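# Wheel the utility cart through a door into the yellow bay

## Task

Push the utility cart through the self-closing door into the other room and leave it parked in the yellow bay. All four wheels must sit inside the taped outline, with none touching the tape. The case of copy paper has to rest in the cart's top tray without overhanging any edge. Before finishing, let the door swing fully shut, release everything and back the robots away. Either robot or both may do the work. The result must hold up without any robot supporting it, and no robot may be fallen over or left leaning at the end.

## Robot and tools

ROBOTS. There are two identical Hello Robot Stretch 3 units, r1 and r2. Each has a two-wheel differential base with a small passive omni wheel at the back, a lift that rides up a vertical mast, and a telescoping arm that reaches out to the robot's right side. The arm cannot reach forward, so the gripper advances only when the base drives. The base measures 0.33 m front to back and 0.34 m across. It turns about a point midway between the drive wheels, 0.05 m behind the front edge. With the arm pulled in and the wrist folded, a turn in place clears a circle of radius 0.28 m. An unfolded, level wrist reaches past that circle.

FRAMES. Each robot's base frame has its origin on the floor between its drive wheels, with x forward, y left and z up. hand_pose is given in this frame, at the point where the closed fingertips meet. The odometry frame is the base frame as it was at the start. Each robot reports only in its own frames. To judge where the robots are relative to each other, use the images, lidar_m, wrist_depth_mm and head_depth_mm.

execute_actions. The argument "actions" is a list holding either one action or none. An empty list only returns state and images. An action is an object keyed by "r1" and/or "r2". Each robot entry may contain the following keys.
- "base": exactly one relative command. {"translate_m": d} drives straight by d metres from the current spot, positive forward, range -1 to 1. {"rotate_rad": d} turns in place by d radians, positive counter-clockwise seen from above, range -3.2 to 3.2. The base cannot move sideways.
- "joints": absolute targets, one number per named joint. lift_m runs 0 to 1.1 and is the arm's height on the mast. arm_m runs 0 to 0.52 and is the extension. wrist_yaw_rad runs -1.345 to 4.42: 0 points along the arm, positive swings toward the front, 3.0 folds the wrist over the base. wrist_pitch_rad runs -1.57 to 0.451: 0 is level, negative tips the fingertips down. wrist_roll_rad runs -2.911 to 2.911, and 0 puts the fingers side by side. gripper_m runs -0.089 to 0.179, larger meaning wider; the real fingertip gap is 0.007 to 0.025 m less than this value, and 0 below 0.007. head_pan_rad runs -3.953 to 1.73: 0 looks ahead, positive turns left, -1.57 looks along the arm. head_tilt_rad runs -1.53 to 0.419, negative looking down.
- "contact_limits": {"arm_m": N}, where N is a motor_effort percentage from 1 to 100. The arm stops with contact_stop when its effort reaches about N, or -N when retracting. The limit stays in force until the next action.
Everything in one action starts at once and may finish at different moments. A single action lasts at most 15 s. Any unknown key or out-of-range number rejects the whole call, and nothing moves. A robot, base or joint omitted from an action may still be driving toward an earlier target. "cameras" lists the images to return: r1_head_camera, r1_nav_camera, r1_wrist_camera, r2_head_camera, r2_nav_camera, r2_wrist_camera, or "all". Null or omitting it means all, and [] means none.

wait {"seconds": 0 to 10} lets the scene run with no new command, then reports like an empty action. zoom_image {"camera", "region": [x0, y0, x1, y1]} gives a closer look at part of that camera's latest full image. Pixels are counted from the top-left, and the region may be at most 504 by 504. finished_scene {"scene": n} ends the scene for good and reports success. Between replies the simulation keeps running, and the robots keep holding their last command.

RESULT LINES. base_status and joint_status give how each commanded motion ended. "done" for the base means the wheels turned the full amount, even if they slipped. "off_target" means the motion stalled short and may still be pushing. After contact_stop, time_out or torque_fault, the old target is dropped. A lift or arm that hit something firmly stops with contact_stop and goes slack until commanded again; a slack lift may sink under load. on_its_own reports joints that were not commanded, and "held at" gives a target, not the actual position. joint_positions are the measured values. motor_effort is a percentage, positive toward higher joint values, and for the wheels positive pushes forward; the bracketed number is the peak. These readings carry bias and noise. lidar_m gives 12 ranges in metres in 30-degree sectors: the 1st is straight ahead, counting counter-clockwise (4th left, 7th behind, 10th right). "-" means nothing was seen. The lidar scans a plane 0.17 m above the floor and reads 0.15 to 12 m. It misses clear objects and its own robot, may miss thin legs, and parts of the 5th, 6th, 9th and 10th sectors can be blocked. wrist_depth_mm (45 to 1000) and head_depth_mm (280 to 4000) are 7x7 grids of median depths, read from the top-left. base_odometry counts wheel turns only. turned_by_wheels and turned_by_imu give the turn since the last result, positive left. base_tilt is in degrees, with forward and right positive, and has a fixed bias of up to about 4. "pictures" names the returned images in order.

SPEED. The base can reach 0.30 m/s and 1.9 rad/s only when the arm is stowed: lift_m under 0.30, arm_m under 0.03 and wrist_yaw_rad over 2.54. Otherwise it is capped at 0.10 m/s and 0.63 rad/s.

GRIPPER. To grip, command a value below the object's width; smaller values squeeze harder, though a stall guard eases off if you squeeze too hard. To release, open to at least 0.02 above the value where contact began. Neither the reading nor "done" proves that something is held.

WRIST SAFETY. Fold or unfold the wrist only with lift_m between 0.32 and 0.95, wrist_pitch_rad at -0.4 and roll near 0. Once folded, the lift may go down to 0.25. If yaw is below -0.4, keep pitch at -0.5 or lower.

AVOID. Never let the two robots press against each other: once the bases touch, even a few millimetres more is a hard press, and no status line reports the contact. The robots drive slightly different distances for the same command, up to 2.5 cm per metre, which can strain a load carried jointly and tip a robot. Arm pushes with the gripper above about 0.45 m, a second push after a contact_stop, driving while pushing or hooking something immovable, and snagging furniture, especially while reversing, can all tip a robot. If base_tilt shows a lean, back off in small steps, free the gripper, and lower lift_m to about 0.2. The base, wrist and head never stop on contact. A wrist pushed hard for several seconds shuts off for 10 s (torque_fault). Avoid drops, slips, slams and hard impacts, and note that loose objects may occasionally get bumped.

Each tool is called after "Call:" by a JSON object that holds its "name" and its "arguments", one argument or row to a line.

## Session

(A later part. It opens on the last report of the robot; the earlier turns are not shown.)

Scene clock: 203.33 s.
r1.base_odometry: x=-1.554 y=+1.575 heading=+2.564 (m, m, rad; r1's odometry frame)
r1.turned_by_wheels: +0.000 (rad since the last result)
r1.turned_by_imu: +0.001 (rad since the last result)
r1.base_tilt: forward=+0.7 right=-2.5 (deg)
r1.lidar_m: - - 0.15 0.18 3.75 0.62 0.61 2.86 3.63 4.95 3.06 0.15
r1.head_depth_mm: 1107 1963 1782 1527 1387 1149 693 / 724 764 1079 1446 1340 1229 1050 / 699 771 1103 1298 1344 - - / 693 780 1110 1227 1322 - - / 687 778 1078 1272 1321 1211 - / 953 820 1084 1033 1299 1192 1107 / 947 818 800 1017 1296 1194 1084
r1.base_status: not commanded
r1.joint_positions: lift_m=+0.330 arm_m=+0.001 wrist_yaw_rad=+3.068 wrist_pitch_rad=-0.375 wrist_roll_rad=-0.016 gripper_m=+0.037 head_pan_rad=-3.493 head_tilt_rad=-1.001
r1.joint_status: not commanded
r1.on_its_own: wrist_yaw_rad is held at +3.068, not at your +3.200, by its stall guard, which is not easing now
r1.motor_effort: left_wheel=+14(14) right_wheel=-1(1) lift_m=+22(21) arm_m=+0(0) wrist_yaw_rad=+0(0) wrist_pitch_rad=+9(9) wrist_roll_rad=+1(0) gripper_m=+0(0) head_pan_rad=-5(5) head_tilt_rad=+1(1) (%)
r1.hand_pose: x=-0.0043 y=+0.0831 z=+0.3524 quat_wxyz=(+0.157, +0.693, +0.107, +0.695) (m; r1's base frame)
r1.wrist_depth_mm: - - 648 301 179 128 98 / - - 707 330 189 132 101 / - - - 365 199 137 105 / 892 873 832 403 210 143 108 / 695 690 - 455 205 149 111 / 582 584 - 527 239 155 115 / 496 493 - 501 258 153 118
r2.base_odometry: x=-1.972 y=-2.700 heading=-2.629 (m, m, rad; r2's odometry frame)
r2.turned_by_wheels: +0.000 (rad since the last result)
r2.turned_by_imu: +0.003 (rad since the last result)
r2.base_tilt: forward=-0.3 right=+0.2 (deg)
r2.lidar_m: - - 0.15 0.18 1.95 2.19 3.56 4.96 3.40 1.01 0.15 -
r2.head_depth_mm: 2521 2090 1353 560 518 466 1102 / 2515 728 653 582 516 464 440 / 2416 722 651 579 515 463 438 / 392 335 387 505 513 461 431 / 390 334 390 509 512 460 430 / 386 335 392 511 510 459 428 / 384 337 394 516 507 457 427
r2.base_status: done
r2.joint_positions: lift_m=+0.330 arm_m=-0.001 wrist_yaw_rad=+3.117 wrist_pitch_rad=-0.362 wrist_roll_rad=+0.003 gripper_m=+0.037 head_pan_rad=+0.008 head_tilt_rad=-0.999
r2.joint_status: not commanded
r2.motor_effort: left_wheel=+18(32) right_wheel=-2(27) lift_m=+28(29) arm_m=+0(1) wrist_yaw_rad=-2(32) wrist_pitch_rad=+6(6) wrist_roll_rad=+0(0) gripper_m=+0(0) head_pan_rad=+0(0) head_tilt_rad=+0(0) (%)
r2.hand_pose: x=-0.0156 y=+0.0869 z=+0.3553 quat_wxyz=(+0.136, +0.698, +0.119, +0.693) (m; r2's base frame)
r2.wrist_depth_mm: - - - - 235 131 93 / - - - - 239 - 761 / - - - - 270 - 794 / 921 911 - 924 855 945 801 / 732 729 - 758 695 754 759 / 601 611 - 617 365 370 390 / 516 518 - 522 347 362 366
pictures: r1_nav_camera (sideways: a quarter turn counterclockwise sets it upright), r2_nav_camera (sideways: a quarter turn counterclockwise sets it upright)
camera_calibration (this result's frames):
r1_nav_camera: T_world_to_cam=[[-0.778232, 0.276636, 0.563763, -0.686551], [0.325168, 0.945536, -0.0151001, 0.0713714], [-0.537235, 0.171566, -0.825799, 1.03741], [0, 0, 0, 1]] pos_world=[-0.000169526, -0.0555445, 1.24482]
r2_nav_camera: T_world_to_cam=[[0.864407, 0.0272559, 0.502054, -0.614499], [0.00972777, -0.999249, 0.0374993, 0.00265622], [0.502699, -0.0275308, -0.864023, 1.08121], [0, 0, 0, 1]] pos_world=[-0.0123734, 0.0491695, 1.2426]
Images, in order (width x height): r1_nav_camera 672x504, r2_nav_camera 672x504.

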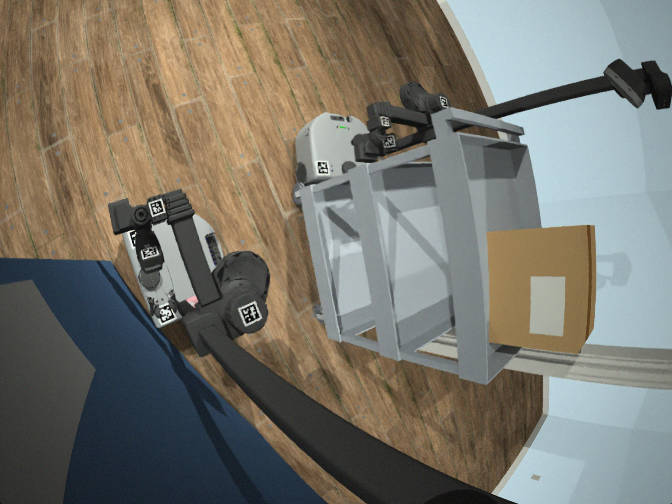

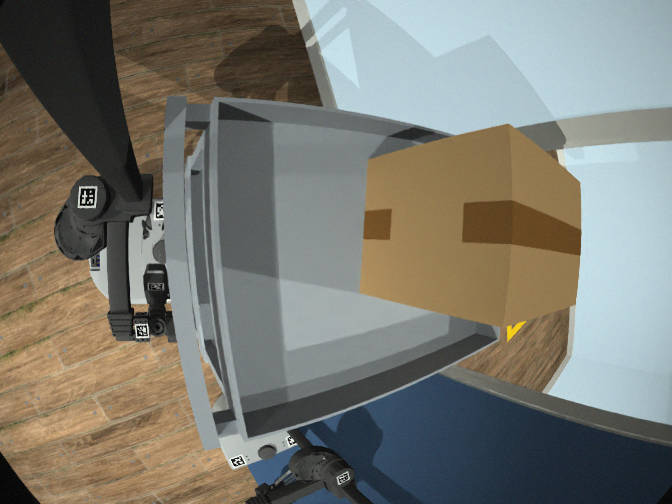

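Call:
{"name": "execute_actions", "arguments": {
  "actions": [
    {"r2":{"base":{"translate_m":-0.3},"joints":{"lift_m":0.26}}}
  ],
  "cameras": []
}}

Call:
{"name": "execute_actions", "arguments": {
  "actions": [
    {"r2":{"base":{"rotate_rad":1.35}}}
  ],
  "cameras": []
}}

Call:
{"name": "execute_actions", "arguments": {
  "actions": [
    {"r2":{"base":{"translate_m":0.55}}}
  ],
  "cameras": []
}}

Call:
{"name": "execute_actions", "arguments": {
  "actions": [
    {"r2":{"base":{"rotate_rad":-1.25}}}
  ],
  "cameras": []
}}

Call:
{"name": "execute_actions", "arguments": {
  "actions": [
    {"r2":{"base":{"translate_m":0.6}}}
  ],
  "cameras": []
}}

Call:
{"name": "execute_actions", "arguments": {
  "actions": [
    {"r2":{"base":{"rotate_rad":-1.5},"joints":{"lift_m":0.33,"head_pan_rad":0.8}}}
  ],
  "cameras": []
}}

Call:
{"name": "execute_actions", "arguments": {
  "actions": [
    {"r2":{"base":{"translate_m":0.5}}}
  ],
  "cameras": ["r1_nav_camera","r2_nav_camera"]
}}

Scene clock: 212.20 s.
r1.base_odometry: x=-1.554 y=+1.575 heading=+2.564 (m, m, rad; r1's odometry frame)
r1.turned_by_wheels: +0.000 (rad since the last result)
r1.turned_by_imu: +0.001 (rad since the last result)
r1.base_tilt: forward=+0.8 right=-2.5 (deg)
r1.lidar_m: - - 0.15 0.18 3.74 0.62 0.61 1.00 3.65 4.96 3.04 0.15
r1.head_depth_mm: 1109 1968 1788 1525 1393 1149 693 / 724 765 1077 1440 1338 1232 1048 / 700 773 1105 1300 1340 - - / 694 779 1103 1219 1316 - - / 688 776 1081 1275 1319 1211 - / 953 821 1081 1032 1296 1190 1105 / 946 821 800 1450 1348 1192 1080
r1.base_status: not commanded
r1.joint_positions: lift_m=+0.330 arm_m=+0.001 wrist_yaw_rad=+3.068 wrist_pitch_rad=-0.375 wrist_roll_rad=-0.016 gripper_m=+0.037 head_pan_rad=-3.493 head_tilt_rad=-1.001
r1.joint_status: not commanded
r1.on_its_own: wrist_yaw_rad is held at +3.068, not at your +3.200, by its stall guard, which is not easing now
r1.motor_effort: left_wheel=+13(13) right_wheel=-1(1) lift_m=+22(22) arm_m=+0(0) wrist_yaw_rad=+0(0) wrist_pitch_rad=+9(9) wrist_roll_rad=+0(0) gripper_m=-2(1) head_pan_rad=-4(4) head_tilt_rad=+1(1) (%)
r1.hand_pose: x=-0.0043 y=+0.0831 z=+0.3524 quat_wxyz=(+0.157, +0.693, +0.107, +0.695) (m; r1's base frame)
r1.wrist_depth_mm: - - 657 302 179 128 98 / - - 707 330 189 132 101 / - - - 364 200 138 104 / 883 881 813 407 211 143 108 / 699 687 - 459 206 149 111 / 583 575 - 528 238 155 115 / 492 497 - 504 257 152 119
r2.base_odometry: x=-1.710 y=-2.553 heading=-2.628 (m, m, rad; r2's odometry frame)
r2.turned_by_wheels: +0.000 (rad since the last result)
r2.turned_by_imu: -0.001 (rad since the last result)
r2.base_tilt: forward=-0.4 right=+0.1 (deg)
r2.lidar_m: 0.36 0.37 1.27 1.87 1.86 2.08 3.41 4.70 3.52 2.92 1.01 0.39
r2.head_depth_mm: 2387 1515 636 559 1377 1241 1128 / 2448 744 667 573 1311 1237 1136 / 900 776 666 563 1098 1218 1131 / 572 683 660 530 904 1230 1134 / 560 666 659 524 895 1209 1121 / 562 669 655 532 894 1204 1110 / 565 711 651 525 1314 1218 1110
r2.base_status: done
r2.joint_positions: lift_m=+0.260 arm_m=-0.001 wrist_yaw_rad=+3.117 wrist_pitch_rad=-0.362 wrist_roll_rad=+0.003 gripper_m=+0.037 head_pan_rad=+0.008 head_tilt_rad=-0.999
r2.joint_status: all done
r2.motor_effort: left_wheel=+2(9) right_wheel=-1(10) lift_m=+23(28) arm_m=+0(1) wrist_yaw_rad=+0(1) wrist_pitch_rad=+6(6) wrist_roll_rad=+0(0) gripper_m=+1(0) head_pan_rad=+0(0) head_tilt_rad=-1(1) (%)
r2.hand_pose: x=-0.0155 y=+0.0869 z=+0.2855 quat_wxyz=(+0.137, +0.698, +0.119, +0.693) (m; r2's base frame)
r2.wrist_depth_mm: - - - - - - - / - - - - - - - / - - - - - - - / 777 797 - 797 814 829 832 / 624 625 - 636 643 641 653 / 518 518 - 528 538 544 536 / 454 - - - - 451 454
pictures: none
No camera images: the call's "cameras" was empty. Leave "cameras" out to get every camera's image.

Scene clock: 214.37 s.
r1.base_odometry: x=-1.554 y=+1.575 heading=+2.564 (m, m, rad; r1's odometry frame)
r1.turned_by_wheels: +0.000 (rad since the last result)
r1.turned_by_imu: +0.000 (rad since the last result)
r1.base_tilt: forward=+0.9 right=-2.4 (deg)
r1.lidar_m: - - 0.15 0.18 3.75 0.62 0.61 1.01 3.63 4.94 3.05 0.15
r1.head_depth_mm: 1106 1981 1788 1523 1389 1151 693 / 723 767 1077 1447 1337 1230 1046 / 701 772 1105 1302 1342 - - / 695 781 1107 1225 1318 - - / 689 776 1081 1275 1319 1210 - / 953 820 1082 1035 1302 1195 1108 / 949 820 799 1396 1347 1191 1082
r1.base_status: not commanded
r1.joint_positions: lift_m=+0.330 arm_m=+0.001 wrist_yaw_rad=+3.068 wrist_pitch_rad=-0.375 wrist_roll_rad=-0.016 gripper_m=+0.037 head_pan_rad=-3.493 head_tilt_rad=-1.001
r1.joint_status: not commanded
r1.on_its_own: wrist_yaw_rad is held at +3.068, not at your +3.200, by its stall guard, which is not easing now
r1.motor_effort: left_wheel=+14(14) right_wheel=-2(1) lift_m=+22(22) arm_m=+0(0) wrist_yaw_rad=+0(0) wrist_pitch_rad=+8(9) wrist_roll_rad=+0(0) gripper_m=-1(0) head_pan_rad=-5(5) head_tilt_rad=+1(1) (%)
r1.hand_pose: x=-0.0043 y=+0.0831 z=+0.3524 quat_wxyz=(+0.157, +0.693, +0.107, +0.695) (m; r1's base frame)
r1.wrist_depth_mm: - - 646 301 179 127 98 / - - 702 330 189 132 101 / - - - 363 201 138 105 / 903 878 819 409 209 143 108 / 703 698 - 452 205 149 111 / 586 580 - 524 238 155 115 / 494 491 - 501 257 153 118
r2.base_odometry: x=-1.710 y=-2.553 heading=-1.279 (m, m, rad; r2's odometry frame)
r2.turned_by_wheels: +1.350 (rad since the last result)
r2.turned_by_imu: +1.368 (rad since the last result)
r2.base_tilt: forward=-0.3 right=+0.2 (deg)
r2.lidar_m: 1.58 1.86 1.92 2.59 4.72 4.22 3.05 1.13 0.43 0.36 0.36 0.41
r2.head_depth_mm: 1336 1487 1671 1557 1378 1052 1018 / 1504 1691 1766 1548 1373 1218 1129 / 1716 1943 1784 1550 1371 1232 1135 / 1998 2064 1777 1543 1370 1228 1131 / 2019 2063 1753 1535 1363 1225 1126 / 1886 2038 1750 1531 1360 1219 1106 / 1775 1971 1738 1520 1355 1219 1109
r2.base_status: done
r2.joint_positions: lift_m=+0.260 arm_m=-0.001 wrist_yaw_rad=+3.117 wrist_pitch_rad=-0.362 wrist_roll_rad=+0.003 gripper_m=+0.037 head_pan_rad=+0.008 head_tilt_rad=-0.999
r2.joint_status: not commanded
r2.motor_effort: left_wheel=-4(14) right_wheel=+3(13) lift_m=+23(23) arm_m=-1(1) wrist_yaw_rad=-1(0) wrist_pitch_rad=+6(6) wrist_roll_rad=+0(0) gripper_m=+0(0) head_pan_rad=+0(1) head_tilt_rad=-1(0) (%)
r2.hand_pose: x=-0.0155 y=+0.0869 z=+0.2855 quat_wxyz=(+0.137, +0.698, +0.119, +0.693) (m; r2's base frame)
r2.wrist_depth_mm: - - - - - - - / - - - - - - - / - - - - - - - / 786 782 - 816 826 828 833 / 620 635 - 642 640 648 653 / 514 519 - 526 539 533 536 / 457 - - - - 456 454
pictures: none
No camera images: the call's "cameras" was empty. Leave "cameras" out to get every camera's image.

Scene clock: 217.87 s.
r1.base_odometry: x=-1.554 y=+1.575 heading=+2.564 (m, m, rad; r1's odometry frame)
r1.turned_by_wheels: +0.000 (rad since the last result)
r1.turned_by_imu: +0.001 (rad since the last result)
r1.base_tilt: forward=+0.8 right=-2.5 (deg)
r1.lidar_m: - - 0.15 0.18 3.76 0.62 0.61 2.87 3.63 4.94 3.05 0.15
r1.head_depth_mm: 1110 1974 1785 1528 1391 1153 694 / 723 764 1076 1438 1340 1228 1046 / 701 770 1103 1299 1340 - - / 694 781 1101 1224 1314 - - / 687 777 1081 1277 1320 1210 - / 952 820 1080 1033 1293 1192 1107 / 948 820 800 1447 1345 1192 1082
r1.base_status: not commanded
r1.joint_positions: lift_m=+0.330 arm_m=+0.001 wrist_yaw_rad=+3.068 wrist_pitch_rad=-0.375 wrist_roll_rad=-0.016 gripper_m=+0.037 head_pan_rad=-3.493 head_tilt_rad=-1.001
r1.joint_status: not commanded
r1.on_its_own: wrist_yaw_rad is held at +3.068, not at your +3.200, by its stall guard, which is not easing now
r1.motor_effort: left_wheel=+14(14) right_wheel=-1(0) lift_m=+22(22) arm_m=+0(0) wrist_yaw_rad=+1(0) wrist_pitch_rad=+9(9) wrist_roll_rad=+1(0) gripper_m=+0(1) head_pan_rad=-5(4) head_tilt_rad=+1(0) (%)
r1.hand_pose: x=-0.0043 y=+0.0831 z=+0.3524 quat_wxyz=(+0.157, +0.693, +0.107, +0.695) (m; r1's base frame)
r1.wrist_depth_mm: - - 651 302 179 128 99 / - - 708 331 189 132 102 / - - - 366 200 137 105 / 873 861 814 404 210 143 108 / 698 692 - 459 206 149 111 / 583 571 - 531 237 154 114 / 498 492 - 503 258 153 119
r2.base_odometry: x=-1.552 y=-3.079 heading=-1.279 (m, m, rad; r2's odometry frame)
r2.turned_by_wheels: +0.000 (rad since the last result)
r2.turned_by_imu: +0.003 (rad since the last result)
r2.base_tilt: forward=-0.4 right=+0.0 (deg)
r2.lidar_m: 1.19 1.38 1.43 1.94 5.02 4.89 3.55 0.43 0.39 0.64 0.85 0.88
r2.head_depth_mm: 991 1106 1244 1410 1390 1241 1128 / 1115 1256 1448 1525 1374 1234 1137 / 1272 1469 1674 1544 1368 1230 1136 / 1477 1722 1773 1540 1365 1233 1130 / 1485 1752 1762 1537 1362 1225 1126 / 1388 1617 1749 1535 1359 1225 1111 / 1316 1518 1703 1530 1353 1214 1105
r2.base_status: done
r2.joint_positions: lift_m=+0.260 arm_m=-0.001 wrist_yaw_rad=+3.116 wrist_pitch_rad=-0.362 wrist_roll_rad=+0.003 gripper_m=+0.037 head_pan_rad=+0.008 head_tilt_rad=-0.999
r2.joint_status: not commanded
r2.motor_effort: left_wheel=-4(11) right_wheel=+3(12) lift_m=+23(23) arm_m=+0(1) wrist_yaw_rad=-1(3) wrist_pitch_rad=+6(6) wrist_roll_rad=+0(0) gripper_m=-1(1) head_pan_rad=+0(0) head_tilt_rad=-1(0) (%)
r2.hand_pose: x=-0.0154 y=+0.0869 z=+0.2855 quat_wxyz=(+0.137, +0.698, +0.119, +0.693) (m; r2's base frame)
r2.wrist_depth_mm: - - - - - - - / - - - - - - - / - - - - - - - / 792 792 - 806 821 826 835 / 627 623 - 637 648 645 644 / 513 521 - 530 544 530 531 / 451 - - - - 454 457
pictures: none
No camera images: the call's "cameras" was empty. Leave "cameras" out to get every camera's image.

Scene clock: 219.83 s.
r1.base_odometry: x=-1.554 y=+1.575 heading=+2.564 (m, m, rad; r1's odometry frame)
r1.turned_by_wheels: +0.000 (rad since the last result)
r1.turned_by_imu: +0.000 (rad since the last result)
r1.base_tilt: forward=+0.9 right=-2.4 (deg)
r1.lidar_m: - - 0.15 0.18 3.75 0.62 0.61 2.86 3.62 4.96 3.06 0.15
r1.head_depth_mm: 1106 1969 1780 1532 1390 1149 692 / 723 768 1080 1445 1330 1230 1051 / 701 769 1104 1299 1340 - - / 694 782 1105 1219 1319 - - / 689 777 1084 1277 1315 1215 - / 954 820 1079 1038 1296 1198 1110 / 948 821 800 1446 1342 1192 1080
r1.base_status: not commanded
r1.joint_positions: lift_m=+0.330 arm_m=+0.001 wrist_yaw_rad=+3.068 wrist_pitch_rad=-0.375 wrist_roll_rad=-0.016 gripper_m=+0.037 head_pan_rad=-3.493 head_tilt_rad=-1.001
r1.joint_status: not commanded
r1.on_its_own: wrist_yaw_rad is held at +3.068, not at your +3.200, by its stall guard, which is not easing now
r1.motor_effort: left_wheel=+14(14) right_wheel=-1(1) lift_m=+21(22) arm_m=+0(0) wrist_yaw_rad=+0(0) wrist_pitch_rad=+9(9) wrist_roll_rad=+1(0) gripper_m=-1(1) head_pan_rad=-5(5) head_tilt_rad=+1(1) (%)
r1.hand_pose: x=-0.0043 y=+0.0831 z=+0.3524 quat_wxyz=(+0.157, +0.693, +0.107, +0.695) (m; r1's base frame)
r1.wrist_depth_mm: - - 650 301 179 128 98 / - - 705 330 189 132 101 / - - - 363 199 138 104 / 891 869 814 407 211 143 108 / 697 686 - 455 206 149 111 / 583 571 - 524 238 155 115 / 502 492 - 502 255 153 119
r2.base_odometry: x=-1.552 y=-3.079 heading=-2.529 (m, m, rad; r2's odometry frame)
r2.turned_by_wheels: -1.250 (rad since the last result)
r2.turned_by_imu: -1.267 (rad since the last result)
r2.base_tilt: forward=-0.3 right=+0.2 (deg)
r2.lidar_m: 0.85 0.85 1.00 1.39 1.39 1.64 2.98 4.99 3.86 0.73 0.39 0.49
r2.head_depth_mm: 891 2049 1081 1016 1180 1093 1128 / 862 1031 1357 1474 1358 1234 1134 / 838 1002 1252 1503 1368 1237 1134 / 814 969 1201 1477 1371 1225 1131 / 795 943 1154 1454 1361 1225 1127 / 776 913 1112 1420 1356 1221 1111 / 756 888 1074 1364 1356 1213 1105
r2.base_status: done
r2.joint_positions: lift_m=+0.260 arm_m=-0.001 wrist_yaw_rad=+3.116 wrist_pitch_rad=-0.362 wrist_roll_rad=+0.003 gripper_m=+0.037 head_pan_rad=+0.008 head_tilt_rad=-0.999
r2.joint_status: not commanded
r2.motor_effort: left_wheel=+4(17) right_wheel=-3(8) lift_m=+23(23) arm_m=+0(1) wrist_yaw_rad=-2(0) wrist_pitch_rad=+6(6) wrist_roll_rad=+0(0) gripper_m=+0(1) head_pan_rad=-1(0) head_tilt_rad=-1(1) (%)
r2.hand_pose: x=-0.0154 y=+0.0869 z=+0.2855 quat_wxyz=(+0.137, +0.698, +0.119, +0.693) (m; r2's base frame)
r2.wrist_depth_mm: - - - - - - 824 / - - - - - - 832 / - - - - - - 842 / 789 795 - 811 817 821 787 / 625 627 - 645 643 652 650 / 516 517 - 522 542 540 537 / 460 - - - - 453 453
pictures: none
No camera images: the call's "cameras" was empty. Leave "cameras" out to get every camera's image.

Scene clock: 223.47 s.
r1.base_odometry: x=-1.554 y=+1.575 heading=+2.564 (m, m, rad; r1's odometry frame)
r1.turned_by_wheels: +0.000 (rad since the last result)
r1.turned_by_imu: +0.001 (rad since the last result)
r1.base_tilt: forward=+0.9 right=-2.5 (deg)
r1.lidar_m: - - 0.15 0.18 3.76 0.62 0.61 2.86 3.62 4.95 3.07 0.15
r1.head_depth_mm: 1107 1967 1792 1529 1389 1152 693 / 723 766 1078 1449 1346 1234 1048 / 699 770 1104 1299 1340 - - / 693 782 1108 1225 1319 - - / 688 777 1079 1274 1320 1213 - / 952 821 1081 1034 1295 1195 1104 / 947 821 801 1448 1340 1194 1083
r1.base_status: not commanded
r1.joint_positions: lift_m=+0.330 arm_m=+0.001 wrist_yaw_rad=+3.068 wrist_pitch_rad=-0.375 wrist_roll_rad=-0.016 gripper_m=+0.037 head_pan_rad=-3.493 head_tilt_rad=-1.001
r1.joint_status: not commanded
r1.on_its_own: wrist_yaw_rad is held at +3.068, not at your +3.200, by its stall guard, which is not easing now
r1.motor_effort: left_wheel=+14(14) right_wheel=-1(1) lift_m=+22(22) arm_m=+0(0) wrist_yaw_rad=+0(1) wrist_pitch_rad=+9(9) wrist_roll_rad=+1(0) gripper_m=-2(1) head_pan_rad=-5(4) head_tilt_rad=+1(1) (%)
r1.hand_pose: x=-0.0043 y=+0.0831 z=+0.3524 quat_wxyz=(+0.157, +0.693, +0.107, +0.695) (m; r1's base frame)
r1.wrist_depth_mm: - - 658 303 179 127 99 / - - 702 329 190 132 101 / - - - 363 199 137 104 / 872 885 812 404 211 144 107 / 712 693 - 452 205 149 111 / 574 576 - 527 238 155 115 / 496 495 - 498 258 153 118
r2.base_odometry: x=-2.043 y=-3.425 heading=-2.529 (m, m, rad; r2's odometry frame)
r2.turned_by_wheels: +0.000 (rad since the last result)
r2.turned_by_imu: +0.003 (rad since the last result)
r2.base_tilt: forward=-0.5 right=+0.4 (deg)
r2.lidar_m: 0.26 0.26 0.31 0.56 1.52 1.80 3.30 0.48 0.36 0.35 0.36 0.29
r2.head_depth_mm: - 301 366 501 769 1240 1020 / - 295 351 472 719 1199 1137 / - 290 336 446 663 1183 1136 / - - 323 424 613 1110 1132 / - - 312 403 571 981 1128 / - - 306 384 534 875 1109 / - - 301 367 502 792 1111
r2.base_status: done
r2.joint_positions: lift_m=+0.260 arm_m=-0.001 wrist_yaw_rad=+3.116 wrist_pitch_rad=-0.362 wrist_roll_rad=+0.003 gripper_m=+0.037 head_pan_rad=+0.008 head_tilt_rad=-0.999
r2.joint_status: not commanded
r2.motor_effort: left_wheel=+4(17) right_wheel=-3(6) lift_m=+23(23) arm_m=-1(0) wrist_yaw_rad=-3(1) wrist_pitch_rad=+6(6) wrist_roll_rad=+0(0) gripper_m=+0(0) head_pan_rad=+0(0) head_tilt_rad=-1(1) (%)
r2.hand_pose: x=-0.0154 y=+0.0869 z=+0.2855 quat_wxyz=(+0.137, +0.698, +0.119, +0.693) (m; r2's base frame)
r2.wrist_depth_mm: - - - - 533 362 273 / - - - - 549 368 277 / - - - 959 567 377 282 / 780 795 - 805 584 384 286 / 622 624 - 633 567 391 291 / 514 521 - 529 512 401 296 / 452 - - - - 389 300
pictures: none
No camera images: the call's "cameras" was empty. Leave "cameras" out to get every camera's image.

Scene clock: 226.37 s.
r1.base_odometry: x=-1.554 y=+1.575 heading=+2.564 (m, m, rad; r1's odometry frame)
r1.turned_by_wheels: +0.000 (rad since the last result)
r1.turned_by_imu: +0.000 (rad since the last result)
r1.base_tilt: forward=+0.9 right=-2.4 (deg)
r1.lidar_m: - - 0.15 0.18 3.75 0.62 0.61 2.87 3.60 4.94 3.06 0.15
r1.head_depth_mm: 1109 1964 1778 1529 1384 1154 692 / 722 765 1075 1441 1340 1229 1049 / 699 771 1107 1301 1338 - - / 693 780 1104 1223 1314 - - / 687 777 1078 1277 1321 1212 - / 953 821 1080 1034 1299 1194 1106 / 948 821 797 1445 1340 1196 1080
r1.base_status: not commanded
r1.joint_positions: lift_m=+0.330 arm_m=+0.001 wrist_yaw_rad=+3.068 wrist_pitch_rad=-0.375 wrist_roll_rad=-0.016 gripper_m=+0.037 head_pan_rad=-3.493 head_tilt_rad=-1.001
r1.joint_status: not commanded
r1.on_its_own: wrist_yaw_rad is held at +3.068, not at your +3.200, by its stall guard, which is not easing now
r1.motor_effort: left_wheel=+14(14) right_wheel=-1(1) lift_m=+22(21) arm_m=+0(0) wrist_yaw_rad=+0(0) wrist_pitch_rad=+9(9) wrist_roll_rad=+0(0) gripper_m=+0(2) head_pan_rad=-5(4) head_tilt_rad=+1(0) (%)
r1.hand_pose: x=-0.0043 y=+0.0831 z=+0.3524 quat_wxyz=(+0.157, +0.693, +0.107, +0.695) (m; r1's base frame)
r1.wrist_depth_mm: - - 658 302 180 127 99 / - - 696 331 189 132 101 / - - - 364 199 137 105 / 889 875 828 404 210 143 108 / 701 689 - 458 204 148 111 / 580 569 - 532 238 155 114 / 504 495 - 501 257 153 118
r2.base_odometry: x=-2.043 y=-3.425 heading=+2.255 (m, m, rad; r2's odometry frame)
r2.turned_by_wheels: -1.500 (rad since the last result)
r2.turned_by_imu: -1.521 (rad since the last result)
r2.base_tilt: forward=-0.4 right=+0.1 (deg)
r2.lidar_m: 0.35 0.37 0.29 0.26 0.26 0.32 0.64 1.53 1.88 3.75 0.46 0.36
r2.head_depth_mm: 2385 1442 622 554 855 815 1086 / 2520 2078 1754 617 867 1102 1123 / 2489 2078 1772 1546 1308 1214 1121 / 400 481 619 870 1320 1226 1129 / 361 423 509 640 865 1174 1144 / 319 366 428 517 650 880 1112 / 292 322 369 432 523 663 812
r2.base_status: done
r2.joint_positions: lift_m=+0.330 arm_m=-0.001 wrist_yaw_rad=+3.116 wrist_pitch_rad=-0.362 wrist_roll_rad=+0.003 gripper_m=+0.037 head_pan_rad=+0.793 head_tilt_rad=-0.999
r2.joint_status: all done
r2.motor_effort: left_wheel=+5(16) right_wheel=-3(10) lift_m=+29(30) arm_m=-1(1) wrist_yaw_rad=+0(1) wrist_pitch_rad=+6(6) wrist_roll_rad=+0(0) gripper_m=+0(0) head_pan_rad=+4(35) head_tilt_rad=-1(1) (%)
r2.hand_pose: x=-0.0154 y=+0.0869 z=+0.3552 quat_wxyz=(+0.137, +0.698, +0.119, +0.693) (m; r2's base frame)
r2.wrist_depth_mm: 238 246 262 270 285 299 317 / 254 261 - 290 306 324 342 / 269 282 - 314 334 352 370 / 289 301 - 340 359 387 403 / 310 328 - 371 395 427 451 / 336 357 - 406 445 474 604 / 367 389 - 440 480 506 532
pictures: none
No camera images: the call's "cameras" was empty. Leave "cameras" out to get every camera's image.

Scene clock: 232.33 s.
r1.base_odometry: x=-1.554 y=+1.575 heading=+2.564 (m, m, rad; r1's odometry frame)
r1.turned_by_wheels: +0.000 (rad since the last result)
r1.turned_by_imu: +0.001 (rad since the last result)
r1.base_tilt: forward=+0.9 right=-2.4 (deg)
r1.lidar_m: - - 0.15 0.18 0.52 0.39 0.38 2.87 3.62 4.94 3.06 0.15
r1.head_depth_mm: 539 647 697 967 1192 1151 692 / 530 633 679 969 1252 1232 1045 / 518 619 679 949 1180 - - / 524 629 682 931 1119 - - / 2006 816 681 912 897 1192 - / 2460 797 683 591 1275 1193 1105 / 2435 785 683 579 1344 1193 1079
r1.base_status: not commanded
r1.joint_positions: lift_m=+0.330 arm_m=+0.001 wrist_yaw_rad=+3.068 wrist_pitch_rad=-0.375 wrist_roll_rad=-0.016 gripper_m=+0.037 head_pan_rad=-3.493 head_tilt_rad=-1.001
r1.joint_status: not commanded
r1.on_its_own: wrist_yaw_rad is held at +3.068, not at your +3.200, by its stall guard, which is not easing now
r1.motor_effort: left_wheel=+14(14) right_wheel=-1(1) lift_m=+21(22) arm_m=+0(0) wrist_yaw_rad=+0(1) wrist_pitch_rad=+9(9) wrist_roll_rad=+0(1) gripper_m=-1(0) head_pan_rad=-5(5) head_tilt_rad=+1(1) (%)
r1.hand_pose: x=-0.0043 y=+0.0831 z=+0.3524 quat_wxyz=(+0.157, +0.693, +0.107, +0.695) (m; r1's base frame)
r1.wrist_depth_mm: - - 657 303 179 127 99 / - - 691 330 189 132 101 / - - - 362 199 137 104 / 587 803 811 401 211 143 108 / 454 666 - 456 205 149 111 / 555 583 - 524 238 155 115 / 499 499 - 502 256 153 118
r2.base_odometry: x=-2.359 y=-3.037 heading=+2.255 (m, m, rad; r2's odometry frame)
r2.turned_by_wheels: +0.000 (rad since the last result)
r2.turned_by_imu: +0.000 (rad since the last result)
r2.base_tilt: forward=-0.3 right=+0.3 (deg)
r2.lidar_m: - - 0.15 0.19 0.38 0.42 0.84 2.03 2.50 0.21 0.15 -
r2.head_depth_mm: 743 332 292 - - - 312 / 794 825 291 - - 307 406 / 891 988 290 - 302 379 421 / 2484 2074 292 - 357 455 426 / 2458 2056 1816 348 488 461 727 / 2444 2057 1755 1521 486 1172 1137 / 2440 2032 1740 1522 1357 1212 1135
r2.base_status: done
r2.joint_positions: lift_m=+0.330 arm_m=-0.001 wrist_yaw_rad=+3.117 wrist_pitch_rad=-0.362 wrist_roll_rad=+0.003 gripper_m=+0.037 head_pan_rad=+0.794 head_tilt_rad=-0.998
r2.joint_status: not commanded
r2.motor_effort: left_wheel=+18(34) right_wheel=-2(38) lift_m=+27(29) arm_m=+0(1) wrist_yaw_rad=+0(32) wrist_pitch_rad=+6(6) wrist_roll_rad=+0(0) gripper_m=+0(0) head_pan_rad=+3(3) head_tilt_rad=-1(1) (%)
r2.hand_pose: x=-0.0156 y=+0.0869 z=+0.3553 quat_wxyz=(+0.136, +0.698, +0.119, +0.693) (m; r2's base frame)
r2.wrist_depth_mm: 300 304 - - - 125 86 / 323 326 - - - - - / 341 352 - - 248 - - / 368 378 - 953 858 974 971 / 396 413 - 750 485 753 767 / 427 451 - 619 335 349 355 / 451 479 - 525 344 357 362
pictures: r1_nav_camera (sideways: a quarter turn counterclockwise sets it upright), r2_nav_camera (sideways: a quarter turn counterclockwise sets it upright)
camera_calibration (this result's frames):
r1_nav_camera: T_world_to_cam=[[-0.778231, 0.276637, 0.563763, -0.686551], [0.325169, 0.945535, -0.0151001, 0.0713714], [-0.537235, 0.171567, -0.825799, 1.03741], [0, 0, 0, 1]] pos_world=[-0.000169612, -0.0555445, 1.24482]
r2_nav_camera: T_world_to_cam=[[0.591222, 0.630553, 0.502851, -0.613871], [0.713883, -0.69926, 0.037501, -0.0016415], [0.37527, 0.336806, -0.863559, 1.08139], [0, 0, 0, 1]] pos_world=[-0.0417064, 0.0217135, 1.24259]
Images, in order (width x height): r1_nav_camera 672x504, r2_nav_camera 672x504.

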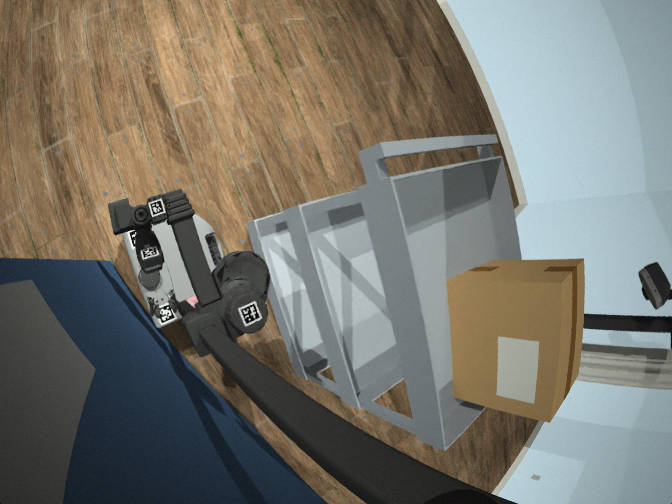

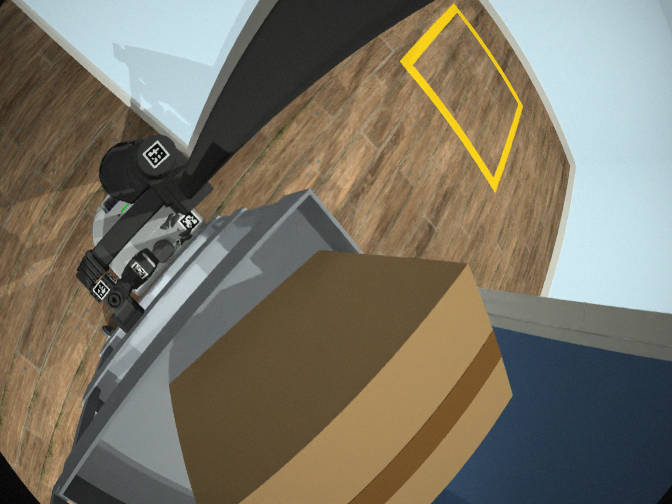

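Call:
{"name": "execute_actions", "arguments": {
  "actions": [
    {"r2":{"base":{"translate_m":-0.25},"joints":{"lift_m":0.26,"head_pan_rad":0}}}
  ],
  "cameras": []
}}

Call:
{"name": "execute_actions", "arguments": {
  "actions": [
    {"r2":{"base":{"rotate_rad":1.57}}}
  ],
  "cameras": []
}}

Call:
{"name": "execute_actions", "arguments": {
  "actions": [
    {"r2":{"base":{"translate_m":-0.7}}}
  ],
  "cameras": []
}}

Call:
{"name": "execute_actions", "arguments": {
  "actions": [
    {"r2":{"base":{"rotate_rad":-1.57}}}
  ],
  "cameras": []
}}

Call:
{"name": "execute_actions", "arguments": {
  "actions": [
    {"r2":{"base":{"translate_m":0.5}}}
  ],
  "cameras": []
}}

Call:
{"name": "execute_actions", "arguments": {
  "actions": [
    {"r2":{"base":{"rotate_rad":1.62},"joints":{"lift_m":0.33}}}
  ],
  "cameras": []
}}

Call:
{"name": "execute_actions", "arguments": {
  "actions": [
    {"r2":{"base":{"translate_m":0.6}}}
  ],
  "cameras": ["r1_nav_camera","r2_nav_camera"]
}}

Scene clock: 239.13 s.
r1.base_odometry: x=-1.554 y=+1.575 heading=+2.564 (m, m, rad; r1's odometry frame)
r1.turned_by_wheels: +0.000 (rad since the last result)
r1.turned_by_imu: +0.001 (rad since the last result)
r1.base_tilt: forward=+0.9 right=-2.4 (deg)
r1.lidar_m: - - 0.15 0.18 0.52 0.39 0.38 2.87 3.63 4.94 3.06 0.15
r1.head_depth_mm: 540 648 696 966 1192 1154 693 / 529 633 680 966 1251 1232 1047 / 518 618 679 950 1184 - - / 524 632 681 929 1118 - - / 1989 818 681 914 896 1192 - / 2483 798 682 591 1274 1196 1103 / 2422 782 682 622 1342 1193 1082
r1.base_status: not commanded
r1.joint_positions: lift_m=+0.330 arm_m=+0.001 wrist_yaw_rad=+3.068 wrist_pitch_rad=-0.375 wrist_roll_rad=-0.016 gripper_m=+0.037 head_pan_rad=-3.493 head_tilt_rad=-1.001
r1.joint_status: not commanded
r1.on_its_own: wrist_yaw_rad is held at +3.068, not at your +3.200, by its stall guard, which is not easing now
r1.motor_effort: left_wheel=+14(14) right_wheel=+0(1) lift_m=+22(22) arm_m=+0(0) wrist_yaw_rad=+0(1) wrist_pitch_rad=+9(9) wrist_roll_rad=+0(0) gripper_m=+0(1) head_pan_rad=-5(5) head_tilt_rad=+1(1) (%)
r1.hand_pose: x=-0.0043 y=+0.0831 z=+0.3524 quat_wxyz=(+0.157, +0.693, +0.107, +0.695) (m; r1's base frame)
r1.wrist_depth_mm: - - 648 303 179 127 98 / - - 705 331 189 133 101 / - - - 363 199 137 105 / 592 792 809 402 210 143 108 / 453 670 - 454 205 149 111 / 553 574 - 520 237 155 115 / 500 492 - 497 259 153 119
r2.base_odometry: x=-2.201 y=-3.231 heading=+2.255 (m, m, rad; r2's odometry frame)
r2.turned_by_wheels: +0.000 (rad since the last result)
r2.turned_by_imu: -0.001 (rad since the last result)
r2.base_tilt: forward=-0.4 right=+0.2 (deg)
r2.lidar_m: 0.30 0.31 0.32 0.30 0.30 0.37 0.74 1.78 2.18 4.31 0.44 0.31
r2.head_depth_mm: 2414 749 671 569 881 1209 1126 / 398 372 473 547 878 1201 1137 / 395 376 463 534 877 1199 1133 / 392 381 469 552 869 1175 1132 / 390 386 476 551 866 1173 1127 / 387 391 484 560 852 1186 1111 / 385 395 491 571 825 1219 1095
r2.base_status: done
r2.joint_positions: lift_m=+0.260 arm_m=-0.001 wrist_yaw_rad=+3.117 wrist_pitch_rad=-0.362 wrist_roll_rad=+0.003 gripper_m=+0.037 head_pan_rad=+0.007 head_tilt_rad=-0.998
r2.joint_status: all done
r2.motor_effort: left_wheel=+2(11) right_wheel=-1(7) lift_m=+23(22) arm_m=+0(0) wrist_yaw_rad=-1(1) wrist_pitch_rad=+6(6) wrist_roll_rad=-1(0) gripper_m=+0(0) head_pan_rad=-2(35) head_tilt_rad=-1(1) (%)
r2.hand_pose: x=-0.0155 y=+0.0869 z=+0.2854 quat_wxyz=(+0.137, +0.698, +0.119, +0.693) (m; r2's base frame)
r2.wrist_depth_mm: 270 278 299 307 312 - - / 287 297 - 331 338 - - / 307 319 - 356 363 - - / 326 342 - 385 399 832 838 / 352 372 - 418 606 651 661 / 380 397 - 443 538 533 535 / 396 - - - - 453 456
pictures: none
No camera images: the call's "cameras" was empty. Leave "cameras" out to get every camera's image.

Scene clock: 241.43 s.
r1.base_odometry: x=-1.554 y=+1.575 heading=+2.564 (m, m, rad; r1's odometry frame)
r1.turned_by_wheels: +0.000 (rad since the last result)
r1.turned_by_imu: +0.000 (rad since the last result)
r1.base_tilt: forward=+0.9 right=-2.4 (deg)
r1.lidar_m: - - 0.15 0.18 0.52 0.39 0.38 2.86 3.61 4.95 3.07 0.15
r1.head_depth_mm: 540 650 695 968 1191 1149 694 / 529 634 679 969 1249 1229 1047 / 518 619 680 951 1183 - - / 524 631 681 930 1120 - - / 1854 817 680 915 897 1192 - / 2490 797 682 591 1271 1188 1111 / 2428 784 682 623 1344 1198 1080
r1.base_status: not commanded
r1.joint_positions: lift_m=+0.330 arm_m=+0.001 wrist_yaw_rad=+3.068 wrist_pitch_rad=-0.375 wrist_roll_rad=-0.016 gripper_m=+0.037 head_pan_rad=-3.493 head_tilt_rad=-1.001
r1.joint_status: not commanded
r1.on_its_own: wrist_yaw_rad is held at +3.068, not at your +3.200, by its stall guard, which is not easing now
r1.motor_effort: left_wheel=+14(14) right_wheel=-1(0) lift_m=+22(22) arm_m=+0(0) wrist_yaw_rad=+0(0) wrist_pitch_rad=+9(9) wrist_roll_rad=+0(0) gripper_m=-1(0) head_pan_rad=-5(5) head_tilt_rad=+0(1) (%)
r1.hand_pose: x=-0.0043 y=+0.0831 z=+0.3524 quat_wxyz=(+0.157, +0.693, +0.107, +0.695) (m; r1's base frame)
r1.wrist_depth_mm: - - 647 302 179 127 98 / - - 709 330 189 132 102 / - - - 362 199 137 105 / 589 786 811 405 211 143 108 / 452 670 - 456 204 149 111 / 554 585 - 524 238 155 115 / 491 496 - 501 257 153 118
r2.base_odometry: x=-2.201 y=-3.231 heading=-2.458 (m, m, rad; r2's odometry frame)
r2.turned_by_wheels: +1.570 (rad since the last result)
r2.turned_by_imu: +1.591 (rad since the last result)
r2.base_tilt: forward=-0.5 right=+0.1 (deg)
r2.lidar_m: 0.30 0.30 0.37 0.75 1.78 2.20 4.43 0.43 0.31 0.30 0.31 0.31
r2.head_depth_mm: - 1994 1793 1553 1386 1237 981 / - 306 379 1524 1373 1234 1119 / - 305 370 485 809 1230 1136 / - 305 375 490 699 1178 1130 / - 303 364 473 673 1140 1131 / - 298 355 456 639 1067 1109 / - 296 346 442 610 986 1108
r2.base_status: done
r2.joint_positions: lift_m=+0.260 arm_m=-0.001 wrist_yaw_rad=+3.117 wrist_pitch_rad=-0.362 wrist_roll_rad=+0.003 gripper_m=+0.037 head_pan_rad=+0.007 head_tilt_rad=-0.998
r2.joint_status: not commanded
r2.motor_effort: left_wheel=-4(13) right_wheel=+3(14) lift_m=+23(23) arm_m=+0(0) wrist_yaw_rad=+0(2) wrist_pitch_rad=+6(6) wrist_roll_rad=+0(0) gripper_m=+0(0) head_pan_rad=-3(3) head_tilt_rad=-2(1) (%)
r2.hand_pose: x=-0.0155 y=+0.0869 z=+0.2854 quat_wxyz=(+0.137, +0.698, +0.119, +0.693) (m; r2's base frame)
r2.wrist_depth_mm: - - - - 684 439 328 / - - - - 702 452 330 / - - - - 722 455 334 / 785 778 - 814 721 461 337 / 621 633 - 632 613 471 342 / 517 517 - 524 533 460 346 / 456 - - - - 438 347
pictures: none
No camera images: the call's "cameras" was empty. Leave "cameras" out to get every camera's image.

Scene clock: 245.57 s.
r1.base_odometry: x=-1.554 y=+1.575 heading=+2.564 (m, m, rad; r1's odometry frame)
r1.turned_by_wheels: +0.000 (rad since the last result)
r1.turned_by_imu: +0.001 (rad since the last result)
r1.base_tilt: forward=+0.9 right=-2.4 (deg)
r1.lidar_m: - - 0.15 0.18 0.52 0.39 0.38 1.17 3.62 4.95 3.05 0.15
r1.head_depth_mm: 540 651 695 966 1192 1154 693 / 529 633 680 967 1247 1232 1052 / 519 619 680 950 1185 - - / 524 631 680 931 1117 - - / 1993 818 681 916 897 1192 - / 2471 796 682 593 1275 1195 1106 / 2415 782 684 622 1346 1195 1084
r1.base_status: not commanded
r1.joint_positions: lift_m=+0.330 arm_m=+0.001 wrist_yaw_rad=+3.068 wrist_pitch_rad=-0.375 wrist_roll_rad=-0.016 gripper_m=+0.037 head_pan_rad=-3.493 head_tilt_rad=-1.001
r1.joint_status: not commanded
r1.on_its_own: wrist_yaw_rad is held at +3.068, not at your +3.200, by its stall guard, which is not easing now
r1.motor_effort: left_wheel=+14(14) right_wheel=-1(1) lift_m=+22(21) arm_m=+0(0) wrist_yaw_rad=+1(0) wrist_pitch_rad=+9(9) wrist_roll_rad=+1(0) gripper_m=-1(0) head_pan_rad=-5(5) head_tilt_rad=+1(1) (%)
r1.hand_pose: x=-0.0043 y=+0.0831 z=+0.3524 quat_wxyz=(+0.157, +0.693, +0.107, +0.695) (m; r1's base frame)
r1.wrist_depth_mm: - - 649 301 179 127 99 / - - 702 329 189 132 102 / - - - 366 201 137 104 / 602 801 822 408 211 143 108 / 458 663 - 460 206 149 111 / 554 583 - 526 240 155 115 / 496 499 - 505 257 153 118
r2.base_odometry: x=-1.658 y=-2.789 heading=-2.458 (m, m, rad; r2's odometry frame)
r2.turned_by_wheels: +0.000 (rad since the last result)
r2.turned_by_imu: -0.003 (rad since the last result)
r2.base_tilt: forward=-0.5 right=+0.2 (deg)
r2.lidar_m: 1.00 1.00 1.24 1.66 1.67 2.05 4.12 4.87 3.44 1.31 0.43 0.44
r2.head_depth_mm: 889 927 1121 962 890 1206 1128 / 2540 2096 1308 1375 1276 1197 1136 / 2452 2075 1782 1546 1370 1231 1135 / 944 1123 1383 1541 1370 1226 1127 / 930 1104 1359 1537 1361 1224 1122 / 914 1080 1318 1499 1360 1218 1110 / 895 1055 1289 1494 1360 1216 1105
r2.base_status: done
r2.joint_positions: lift_m=+0.260 arm_m=-0.001 wrist_yaw_rad=+3.116 wrist_pitch_rad=-0.362 wrist_roll_rad=+0.003 gripper_m=+0.037 head_pan_rad=+0.007 head_tilt_rad=-0.998
r2.joint_status: not commanded
r2.motor_effort: left_wheel=-4(17) right_wheel=+3(5) lift_m=+23(23) arm_m=+0(0) wrist_yaw_rad=+0(1) wrist_pitch_rad=+6(6) wrist_roll_rad=+0(0) gripper_m=+1(0) head_pan_rad=-3(3) head_tilt_rad=-1(1) (%)
r2.hand_pose: x=-0.0154 y=+0.0869 z=+0.2854 quat_wxyz=(+0.137, +0.698, +0.119, +0.693) (m; r2's base frame)
r2.wrist_depth_mm: - - - - - - - / - - - - - - - / - - - - - - - / 787 792 - 804 817 832 838 / 625 631 - 641 642 649 654 / 517 519 - 528 539 534 539 / 457 - - - - 452 459
pictures: none
No camera images: the call's "cameras" was empty. Leave "cameras" out to get every camera's image.

Scene clock: 247.80 s.
r1.base_odometry: x=-1.554 y=+1.575 heading=+2.564 (m, m, rad; r1's odometry frame)
r1.turned_by_wheels: +0.000 (rad since the last result)
r1.turned_by_imu: +0.000 (rad since the last result)
r1.base_tilt: forward=+0.8 right=-2.4 (deg)
r1.lidar_m: - - 0.15 0.18 0.52 0.39 0.38 1.17 3.62 4.92 3.06 0.15
r1.head_depth_mm: 540 649 696 969 1192 1154 694 / 528 634 679 968 1250 1234 1045 / 519 620 681 948 1186 - - / 524 631 680 929 1120 - - / 1998 819 682 914 894 1196 - / 2475 796 681 591 1276 1190 1104 / 2421 783 681 622 1347 1189 1081
r1.base_status: not commanded
r1.joint_positions: lift_m=+0.330 arm_m=+0.001 wrist_yaw_rad=+3.068 wrist_pitch_rad=-0.375 wrist_roll_rad=-0.016 gripper_m=+0.037 head_pan_rad=-3.493 head_tilt_rad=-1.001
r1.joint_status: not commanded
r1.on_its_own: wrist_yaw_rad is held at +3.068, not at your +3.200, by its stall guard, which is not easing now
r1.motor_effort: left_wheel=+14(14) right_wheel=-1(1) lift_m=+22(22) arm_m=-1(0) wrist_yaw_rad=+1(1) wrist_pitch_rad=+9(9) wrist_roll_rad=+1(0) gripper_m=-1(0) head_pan_rad=-5(5) head_tilt_rad=+1(1) (%)
r1.hand_pose: x=-0.0043 y=+0.0831 z=+0.3524 quat_wxyz=(+0.157, +0.693, +0.107, +0.695) (m; r1's base frame)
r1.wrist_depth_mm: - - 652 301 179 127 98 / - - 697 328 189 132 101 / - - - 366 199 137 104 / 587 805 827 404 210 143 108 / 450 664 - 459 205 149 111 / 546 581 - 528 238 155 114 / 499 498 - 498 258 153 118
r2.base_odometry: x=-1.658 y=-2.789 heading=+2.255 (m, m, rad; r2's odometry frame)
r2.turned_by_wheels: -1.570 (rad since the last result)
r2.turned_by_imu: -1.591 (rad since the last result)
r2.base_tilt: forward=-0.4 right=+0.0 (deg)
r2.lidar_m: 1.31 0.43 0.43 0.99 1.00 1.22 1.66 1.67 2.04 4.03 4.89 3.45
r2.head_depth_mm: 2547 2101 1791 1562 1378 1238 1130 / 2520 2091 1785 1550 1376 1236 1139 / 2500 2069 1775 1543 1368 1237 1128 / 2482 2069 1768 1537 1368 1232 1133 / 2462 2055 1759 1536 1364 1226 1123 / 2432 1908 1541 1480 1361 1221 1114 / 1198 1309 1500 1263 1191 1184 1109
r2.base_status: done
r2.joint_positions: lift_m=+0.260 arm_m=-0.001 wrist_yaw_rad=+3.116 wrist_pitch_rad=-0.362 wrist_roll_rad=+0.003 gripper_m=+0.037 head_pan_rad=+0.007 head_tilt_rad=-0.998
r2.joint_status: not commanded
r2.motor_effort: left_wheel=+5(18) right_wheel=-4(9) lift_m=+23(23) arm_m=-1(0) wrist_yaw_rad=+0(1) wrist_pitch_rad=+6(6) wrist_roll_rad=+0(0) gripper_m=+0(0) head_pan_rad=-3(3) head_tilt_rad=-1(1) (%)
r2.hand_pose: x=-0.0154 y=+0.0869 z=+0.2854 quat_wxyz=(+0.137, +0.698, +0.119, +0.693) (m; r2's base frame)
r2.wrist_depth_mm: 821 841 916 946 - - - / 883 914 - - - 947 914 / 929 947 - - - 638 448 / 781 806 - 802 807 591 409 / 623 627 - 636 643 622 436 / 514 521 - 528 542 513 532 / 454 - - - - 452 455
pictures: none
No camera images: the call's "cameras" was empty. Leave "cameras" out to get every camera's image.

Scene clock: 251.13 s.
r1.base_odometry: x=-1.554 y=+1.575 heading=+2.564 (m, m, rad; r1's odometry frame)
r1.turned_by_wheels: +0.000 (rad since the last result)
r1.turned_by_imu: +0.000 (rad since the last result)
r1.base_tilt: forward=+0.8 right=-2.4 (deg)
r1.lidar_m: - - 0.15 0.18 0.52 0.39 0.38 0.70 3.63 4.95 3.06 0.15
r1.head_depth_mm: 539 649 696 967 1190 1151 692 / 529 633 681 966 1251 1228 1048 / 518 619 680 949 1184 - - / 525 630 680 928 1118 - - / 1987 818 681 915 898 1194 - / 2472 798 682 593 1273 1192 1104 / 2446 783 683 623 1239 1196 1085
r1.base_status: not commanded
r1.joint_positions: lift_m=+0.330 arm_m=+0.001 wrist_yaw_rad=+3.068 wrist_pitch_rad=-0.375 wrist_roll_rad=-0.016 gripper_m=+0.037 head_pan_rad=-3.493 head_tilt_rad=-1.001
r1.joint_status: not commanded
r1.on_its_own: wrist_yaw_rad is held at +3.068, not at your +3.200, by its stall guard, which is not easing now
r1.motor_effort: left_wheel=+14(14) right_wheel=-1(1) lift_m=+22(22) arm_m=+0(0) wrist_yaw_rad=+0(1) wrist_pitch_rad=+9(9) wrist_roll_rad=+0(0) gripper_m=+0(1) head_pan_rad=-5(5) head_tilt_rad=+1(1) (%)
r1.hand_pose: x=-0.0043 y=+0.0831 z=+0.3524 quat_wxyz=(+0.157, +0.693, +0.107, +0.695) (m; r1's base frame)
r1.wrist_depth_mm: - - 655 302 180 127 99 / - - 703 332 189 132 102 / - - - 365 199 138 104 / 592 790 833 404 210 143 108 / 453 673 - 458 205 149 111 / 550 586 - 528 239 155 115 / 504 494 - 500 258 153 118
r2.base_odometry: x=-1.974 y=-2.401 heading=+2.255 (m, m, rad; r2's odometry frame)
r2.turned_by_wheels: +0.000 (rad since the last result)
r2.turned_by_imu: +0.003 (rad since the last result)
r2.base_tilt: forward=-0.4 right=+0.0 (deg)
r2.lidar_m: 2.62 0.72 0.32 0.30 0.31 1.33 2.15 2.16 2.67 4.75 4.54 2.89
r2.head_depth_mm: 2545 2100 1792 1563 1379 1237 1126 / 2537 2095 1783 1546 1381 1235 1137 / 2480 2087 1772 1554 1370 1235 1134 / 2423 2077 1759 1537 1369 1230 1129 / 2410 2054 1754 1539 1360 1219 1128 / 2382 2044 1752 1470 1248 1220 1113 / 2356 2046 1110 980 1184 1187 1081
r2.base_status: done
r2.joint_positions: lift_m=+0.260 arm_m=-0.001 wrist_yaw_rad=+3.116 wrist_pitch_rad=-0.362 wrist_roll_rad=+0.003 gripper_m=+0.037 head_pan_rad=+0.007 head_tilt_rad=-0.998
r2.joint_status: not commanded
r2.motor_effort: left_wheel=+4(17) right_wheel=-3(7) lift_m=+23(23) arm_m=+0(0) wrist_yaw_rad=+0(1) wrist_pitch_rad=+6(6) wrist_roll_rad=+0(0) gripper_m=+1(0) head_pan_rad=-3(3) head_tilt_rad=-1(1) (%)
r2.hand_pose: x=-0.0154 y=+0.0869 z=+0.2854 quat_wxyz=(+0.137, +0.698, +0.119, +0.693) (m; r2's base frame)
r2.wrist_depth_mm: 892 314 - - - 932 673 / 933 966 - 911 - 964 706 / 990 - - 691 695 545 747 / 788 742 - 394 401 406 539 / 627 593 - 422 424 491 484 / 511 501 - 523 499 532 479 / 453 - - - - 450 453
pictures: none
No camera images: the call's "cameras" was empty. Leave "cameras" out to get every camera's image.

Scene clock: 254.23 s.
r1.base_odometry: x=-1.554 y=+1.575 heading=+2.564 (m, m, rad; r1's odometry frame)
r1.turned_by_wheels: +0.000 (rad since the last result)
r1.turned_by_imu: +0.000 (rad since the last result)
r1.base_tilt: forward=+0.9 right=-2.4 (deg)
r1.lidar_m: - - 0.15 0.18 0.52 0.39 0.38 0.71 3.62 4.93 3.07 0.15
r1.head_depth_mm: 540 649 696 966 1189 1151 693 / 529 634 681 970 1251 1225 1046 / 518 620 679 946 1188 - - / 524 630 680 932 1116 - - / 1989 817 679 913 896 1195 - / 2462 797 680 591 1276 1193 1105 / 2437 783 682 622 1345 1190 1081
r1.base_status: not commanded
r1.joint_positions: lift_m=+0.330 arm_m=+0.001 wrist_yaw_rad=+3.068 wrist_pitch_rad=-0.375 wrist_roll_rad=-0.016 gripper_m=+0.037 head_pan_rad=-3.493 head_tilt_rad=-1.001
r1.joint_status: not commanded
r1.on_its_own: wrist_yaw_rad is held at +3.068, not at your +3.200, by its stall guard, which is not easing now
r1.motor_effort: left_wheel=+14(14) right_wheel=-1(1) lift_m=+22(21) arm_m=+0(0) wrist_yaw_rad=+0(0) wrist_pitch_rad=+9(8) wrist_roll_rad=+0(0) gripper_m=-1(0) head_pan_rad=-5(5) head_tilt_rad=+1(1) (%)
r1.hand_pose: x=-0.0043 y=+0.0831 z=+0.3524 quat_wxyz=(+0.157, +0.693, +0.107, +0.695) (m; r1's base frame)
r1.wrist_depth_mm: - - 656 299 180 127 98 / - - 697 331 189 132 101 / - - - 365 198 138 105 / 595 801 811 404 210 143 107 / 456 671 - 457 205 149 111 / 551 578 - 524 237 155 115 / 493 494 - 497 257 153 118
r2.base_odometry: x=-1.974 y=-2.402 heading=-2.408 (m, m, rad; r2's odometry frame)
r2.turned_by_wheels: +1.620 (rad since the last result)
r2.turned_by_imu: +1.644 (rad since the last result)
r2.base_tilt: forward=-0.4 right=+0.0 (deg)
r2.lidar_m: 0.30 0.32 1.39 2.15 2.18 2.78 4.76 4.19 2.81 2.62 0.72 0.31
r2.head_depth_mm: 2479 748 670 585 747 1166 1128 / 859 782 669 584 845 1198 1136 / 500 591 664 581 846 1180 1135 / 507 602 663 531 844 1178 1133 / 517 615 659 533 853 1192 1128 / 527 680 655 537 805 1203 1113 / 2422 1169 625 517 1313 1220 1107
r2.base_status: done
r2.joint_positions: lift_m=+0.330 arm_m=-0.001 wrist_yaw_rad=+3.116 wrist_pitch_rad=-0.362 wrist_roll_rad=+0.003 gripper_m=+0.037 head_pan_rad=+0.007 head_tilt_rad=-0.998
r2.joint_status: all done
r2.motor_effort: left_wheel=-4(12) right_wheel=+3(12) lift_m=+29(27) arm_m=+0(1) wrist_yaw_rad=+0(0) wrist_pitch_rad=+6(6) wrist_roll_rad=+0(0) gripper_m=+1(0) head_pan_rad=-3(3) head_tilt_rad=-1(1) (%)
r2.hand_pose: x=-0.0154 y=+0.0869 z=+0.3552 quat_wxyz=(+0.137, +0.698, +0.119, +0.693) (m; r2's base frame)
r2.wrist_depth_mm: - - - - - - - / - - - - - - - / - - - - - - - / 922 937 - 947 951 983 972 / 727 737 - 747 752 750 768 / 610 606 - 621 632 625 630 / 518 519 - 522 506 532 537
pictures: none
No camera images: the call's "cameras" was empty. Leave "cameras" out to get every camera's image.

Scene clock: 261.20 s.
r1.base_odometry: x=-1.554 y=+1.575 heading=+2.564 (m, m, rad; r1's odometry frame)
r1.turned_by_wheels: +0.000 (rad since the last result)
r1.turned_by_imu: +0.001 (rad since the last result)
r1.base_tilt: forward=+0.8 right=-2.5 (deg)
r1.lidar_m: - - 0.15 0.18 0.47 0.46 0.79 2.87 3.60 4.95 3.05 0.15
r1.head_depth_mm: 858 794 680 970 1228 1151 692 / 1056 816 618 834 1188 1228 1049 / 1280 795 1057 992 1242 - - / 1609 809 1709 983 1242 - - / 1727 2029 990 1312 1242 1215 - / 2475 2153 1669 1508 1345 1194 1107 / 2419 2143 1796 1544 1348 1194 1081
r1.base_status: not commanded
r1.joint_positions: lift_m=+0.330 arm_m=+0.001 wrist_yaw_rad=+3.068 wrist_pitch_rad=-0.375 wrist_roll_rad=-0.016 gripper_m=+0.037 head_pan_rad=-3.493 head_tilt_rad=-1.001
r1.joint_status: not commanded
r1.on_its_own: wrist_yaw_rad is held at +3.068, not at your +3.200, by its stall guard, which is not easing now
r1.motor_effort: left_wheel=+14(14) right_wheel=-1(0) lift_m=+22(22) arm_m=+0(0) wrist_yaw_rad=+0(0) wrist_pitch_rad=+9(9) wrist_roll_rad=+1(0) gripper_m=-1(0) head_pan_rad=-5(5) head_tilt_rad=+1(1) (%)
r1.hand_pose: x=-0.0043 y=+0.0831 z=+0.3524 quat_wxyz=(+0.157, +0.693, +0.107, +0.695) (m; r1's base frame)
r1.wrist_depth_mm: - - 656 303 179 127 98 / - - 705 330 189 132 101 / 824 768 - 361 199 137 105 / 453 622 815 405 211 143 108 / 425 675 - 453 205 149 111 / 470 574 - 530 238 155 115 / 480 494 - 508 258 153 118
r2.base_odometry: x=-2.420 y=-2.803 heading=-2.408 (m, m, rad; r2's odometry frame)
r2.turned_by_wheels: +0.000 (rad since the last result)
r2.turned_by_imu: +0.001 (rad since the last result)
r2.base_tilt: forward=-0.4 right=+0.1 (deg)
r2.lidar_m: - - 1.12 1.34 2.25 2.86 5.35 4.09 0.68 0.21 0.15 -
r2.head_depth_mm: 400 333 373 574 518 466 440 / 398 336 379 489 517 465 428 / 395 337 385 499 515 463 426 / 393 336 390 507 512 462 425 / 391 340 397 519 511 460 427 / 2404 341 431 559 510 459 428 / 2444 2034 1742 1494 505 440 391
r2.base_status: done
r2.joint_positions: lift_m=+0.330 arm_m=-0.001 wrist_yaw_rad=+3.113 wrist_pitch_rad=-0.363 wrist_roll_rad=+0.003 gripper_m=+0.037 head_pan_rad=+0.006 head_tilt_rad=-0.998
r2.joint_status: not commanded
r2.motor_effort: left_wheel=+10(17) right_wheel=+6(38) lift_m=+28(29) arm_m=+0(0) wrist_yaw_rad=+3(28) wrist_pitch_rad=+6(6) wrist_roll_rad=+0(0) gripper_m=+1(1) head_pan_rad=-3(3) head_tilt_rad=-2(2) (%)
r2.hand_pose: x=-0.0147 y=+0.0869 z=+0.3552 quat_wxyz=(+0.138, +0.698, +0.118, +0.693) (m; r2's base frame)
r2.wrist_depth_mm: - - - - - 122 84 / - - - - - 135 134 / - - - - - 144 534 / 929 935 - 930 973 156 538 / 735 739 - 745 750 173 529 / 601 606 - 624 198 586 546 / 513 518 - 527 372 517 534
pictures: r1_nav_camera (sideways: a quarter turn counterclockwise sets it upright), r2_nav_camera (sideways: a quarter turn counterclockwise sets it upright)
camera_calibration (this result's frames):
r1_nav_camera: T_world_to_cam=[[-0.778231, 0.276638, 0.563763, -0.686551], [0.325171, 0.945535, -0.0151001, 0.0713714], [-0.537234, 0.171568, -0.825799, 1.03741], [0, 0, 0, 1]] pos_world=[-0.000169679, -0.0555445, 1.24482]
r2_nav_camera: T_world_to_cam=[[0.86367, 0.0261146, 0.503381, -0.616224], [0.00835667, -0.999262, 0.0375022, 0.00266068], [0.503989, -0.0281829, -0.86325, 1.0802], [0, 0, 0, 1]] pos_world=[-0.0122177, 0.0491944, 1.24258]
Images, in order (width x height): r1_nav_camera 672x504, r2_nav_camera 672x504.

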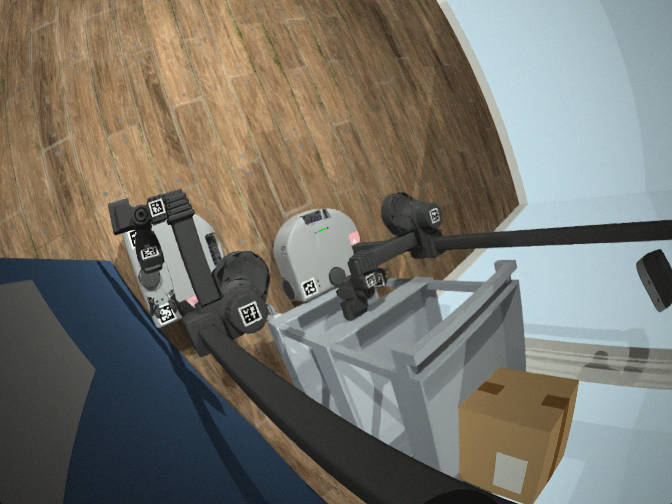

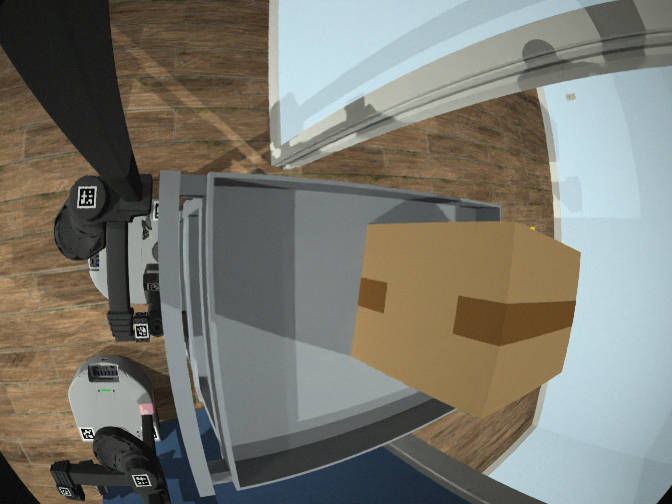

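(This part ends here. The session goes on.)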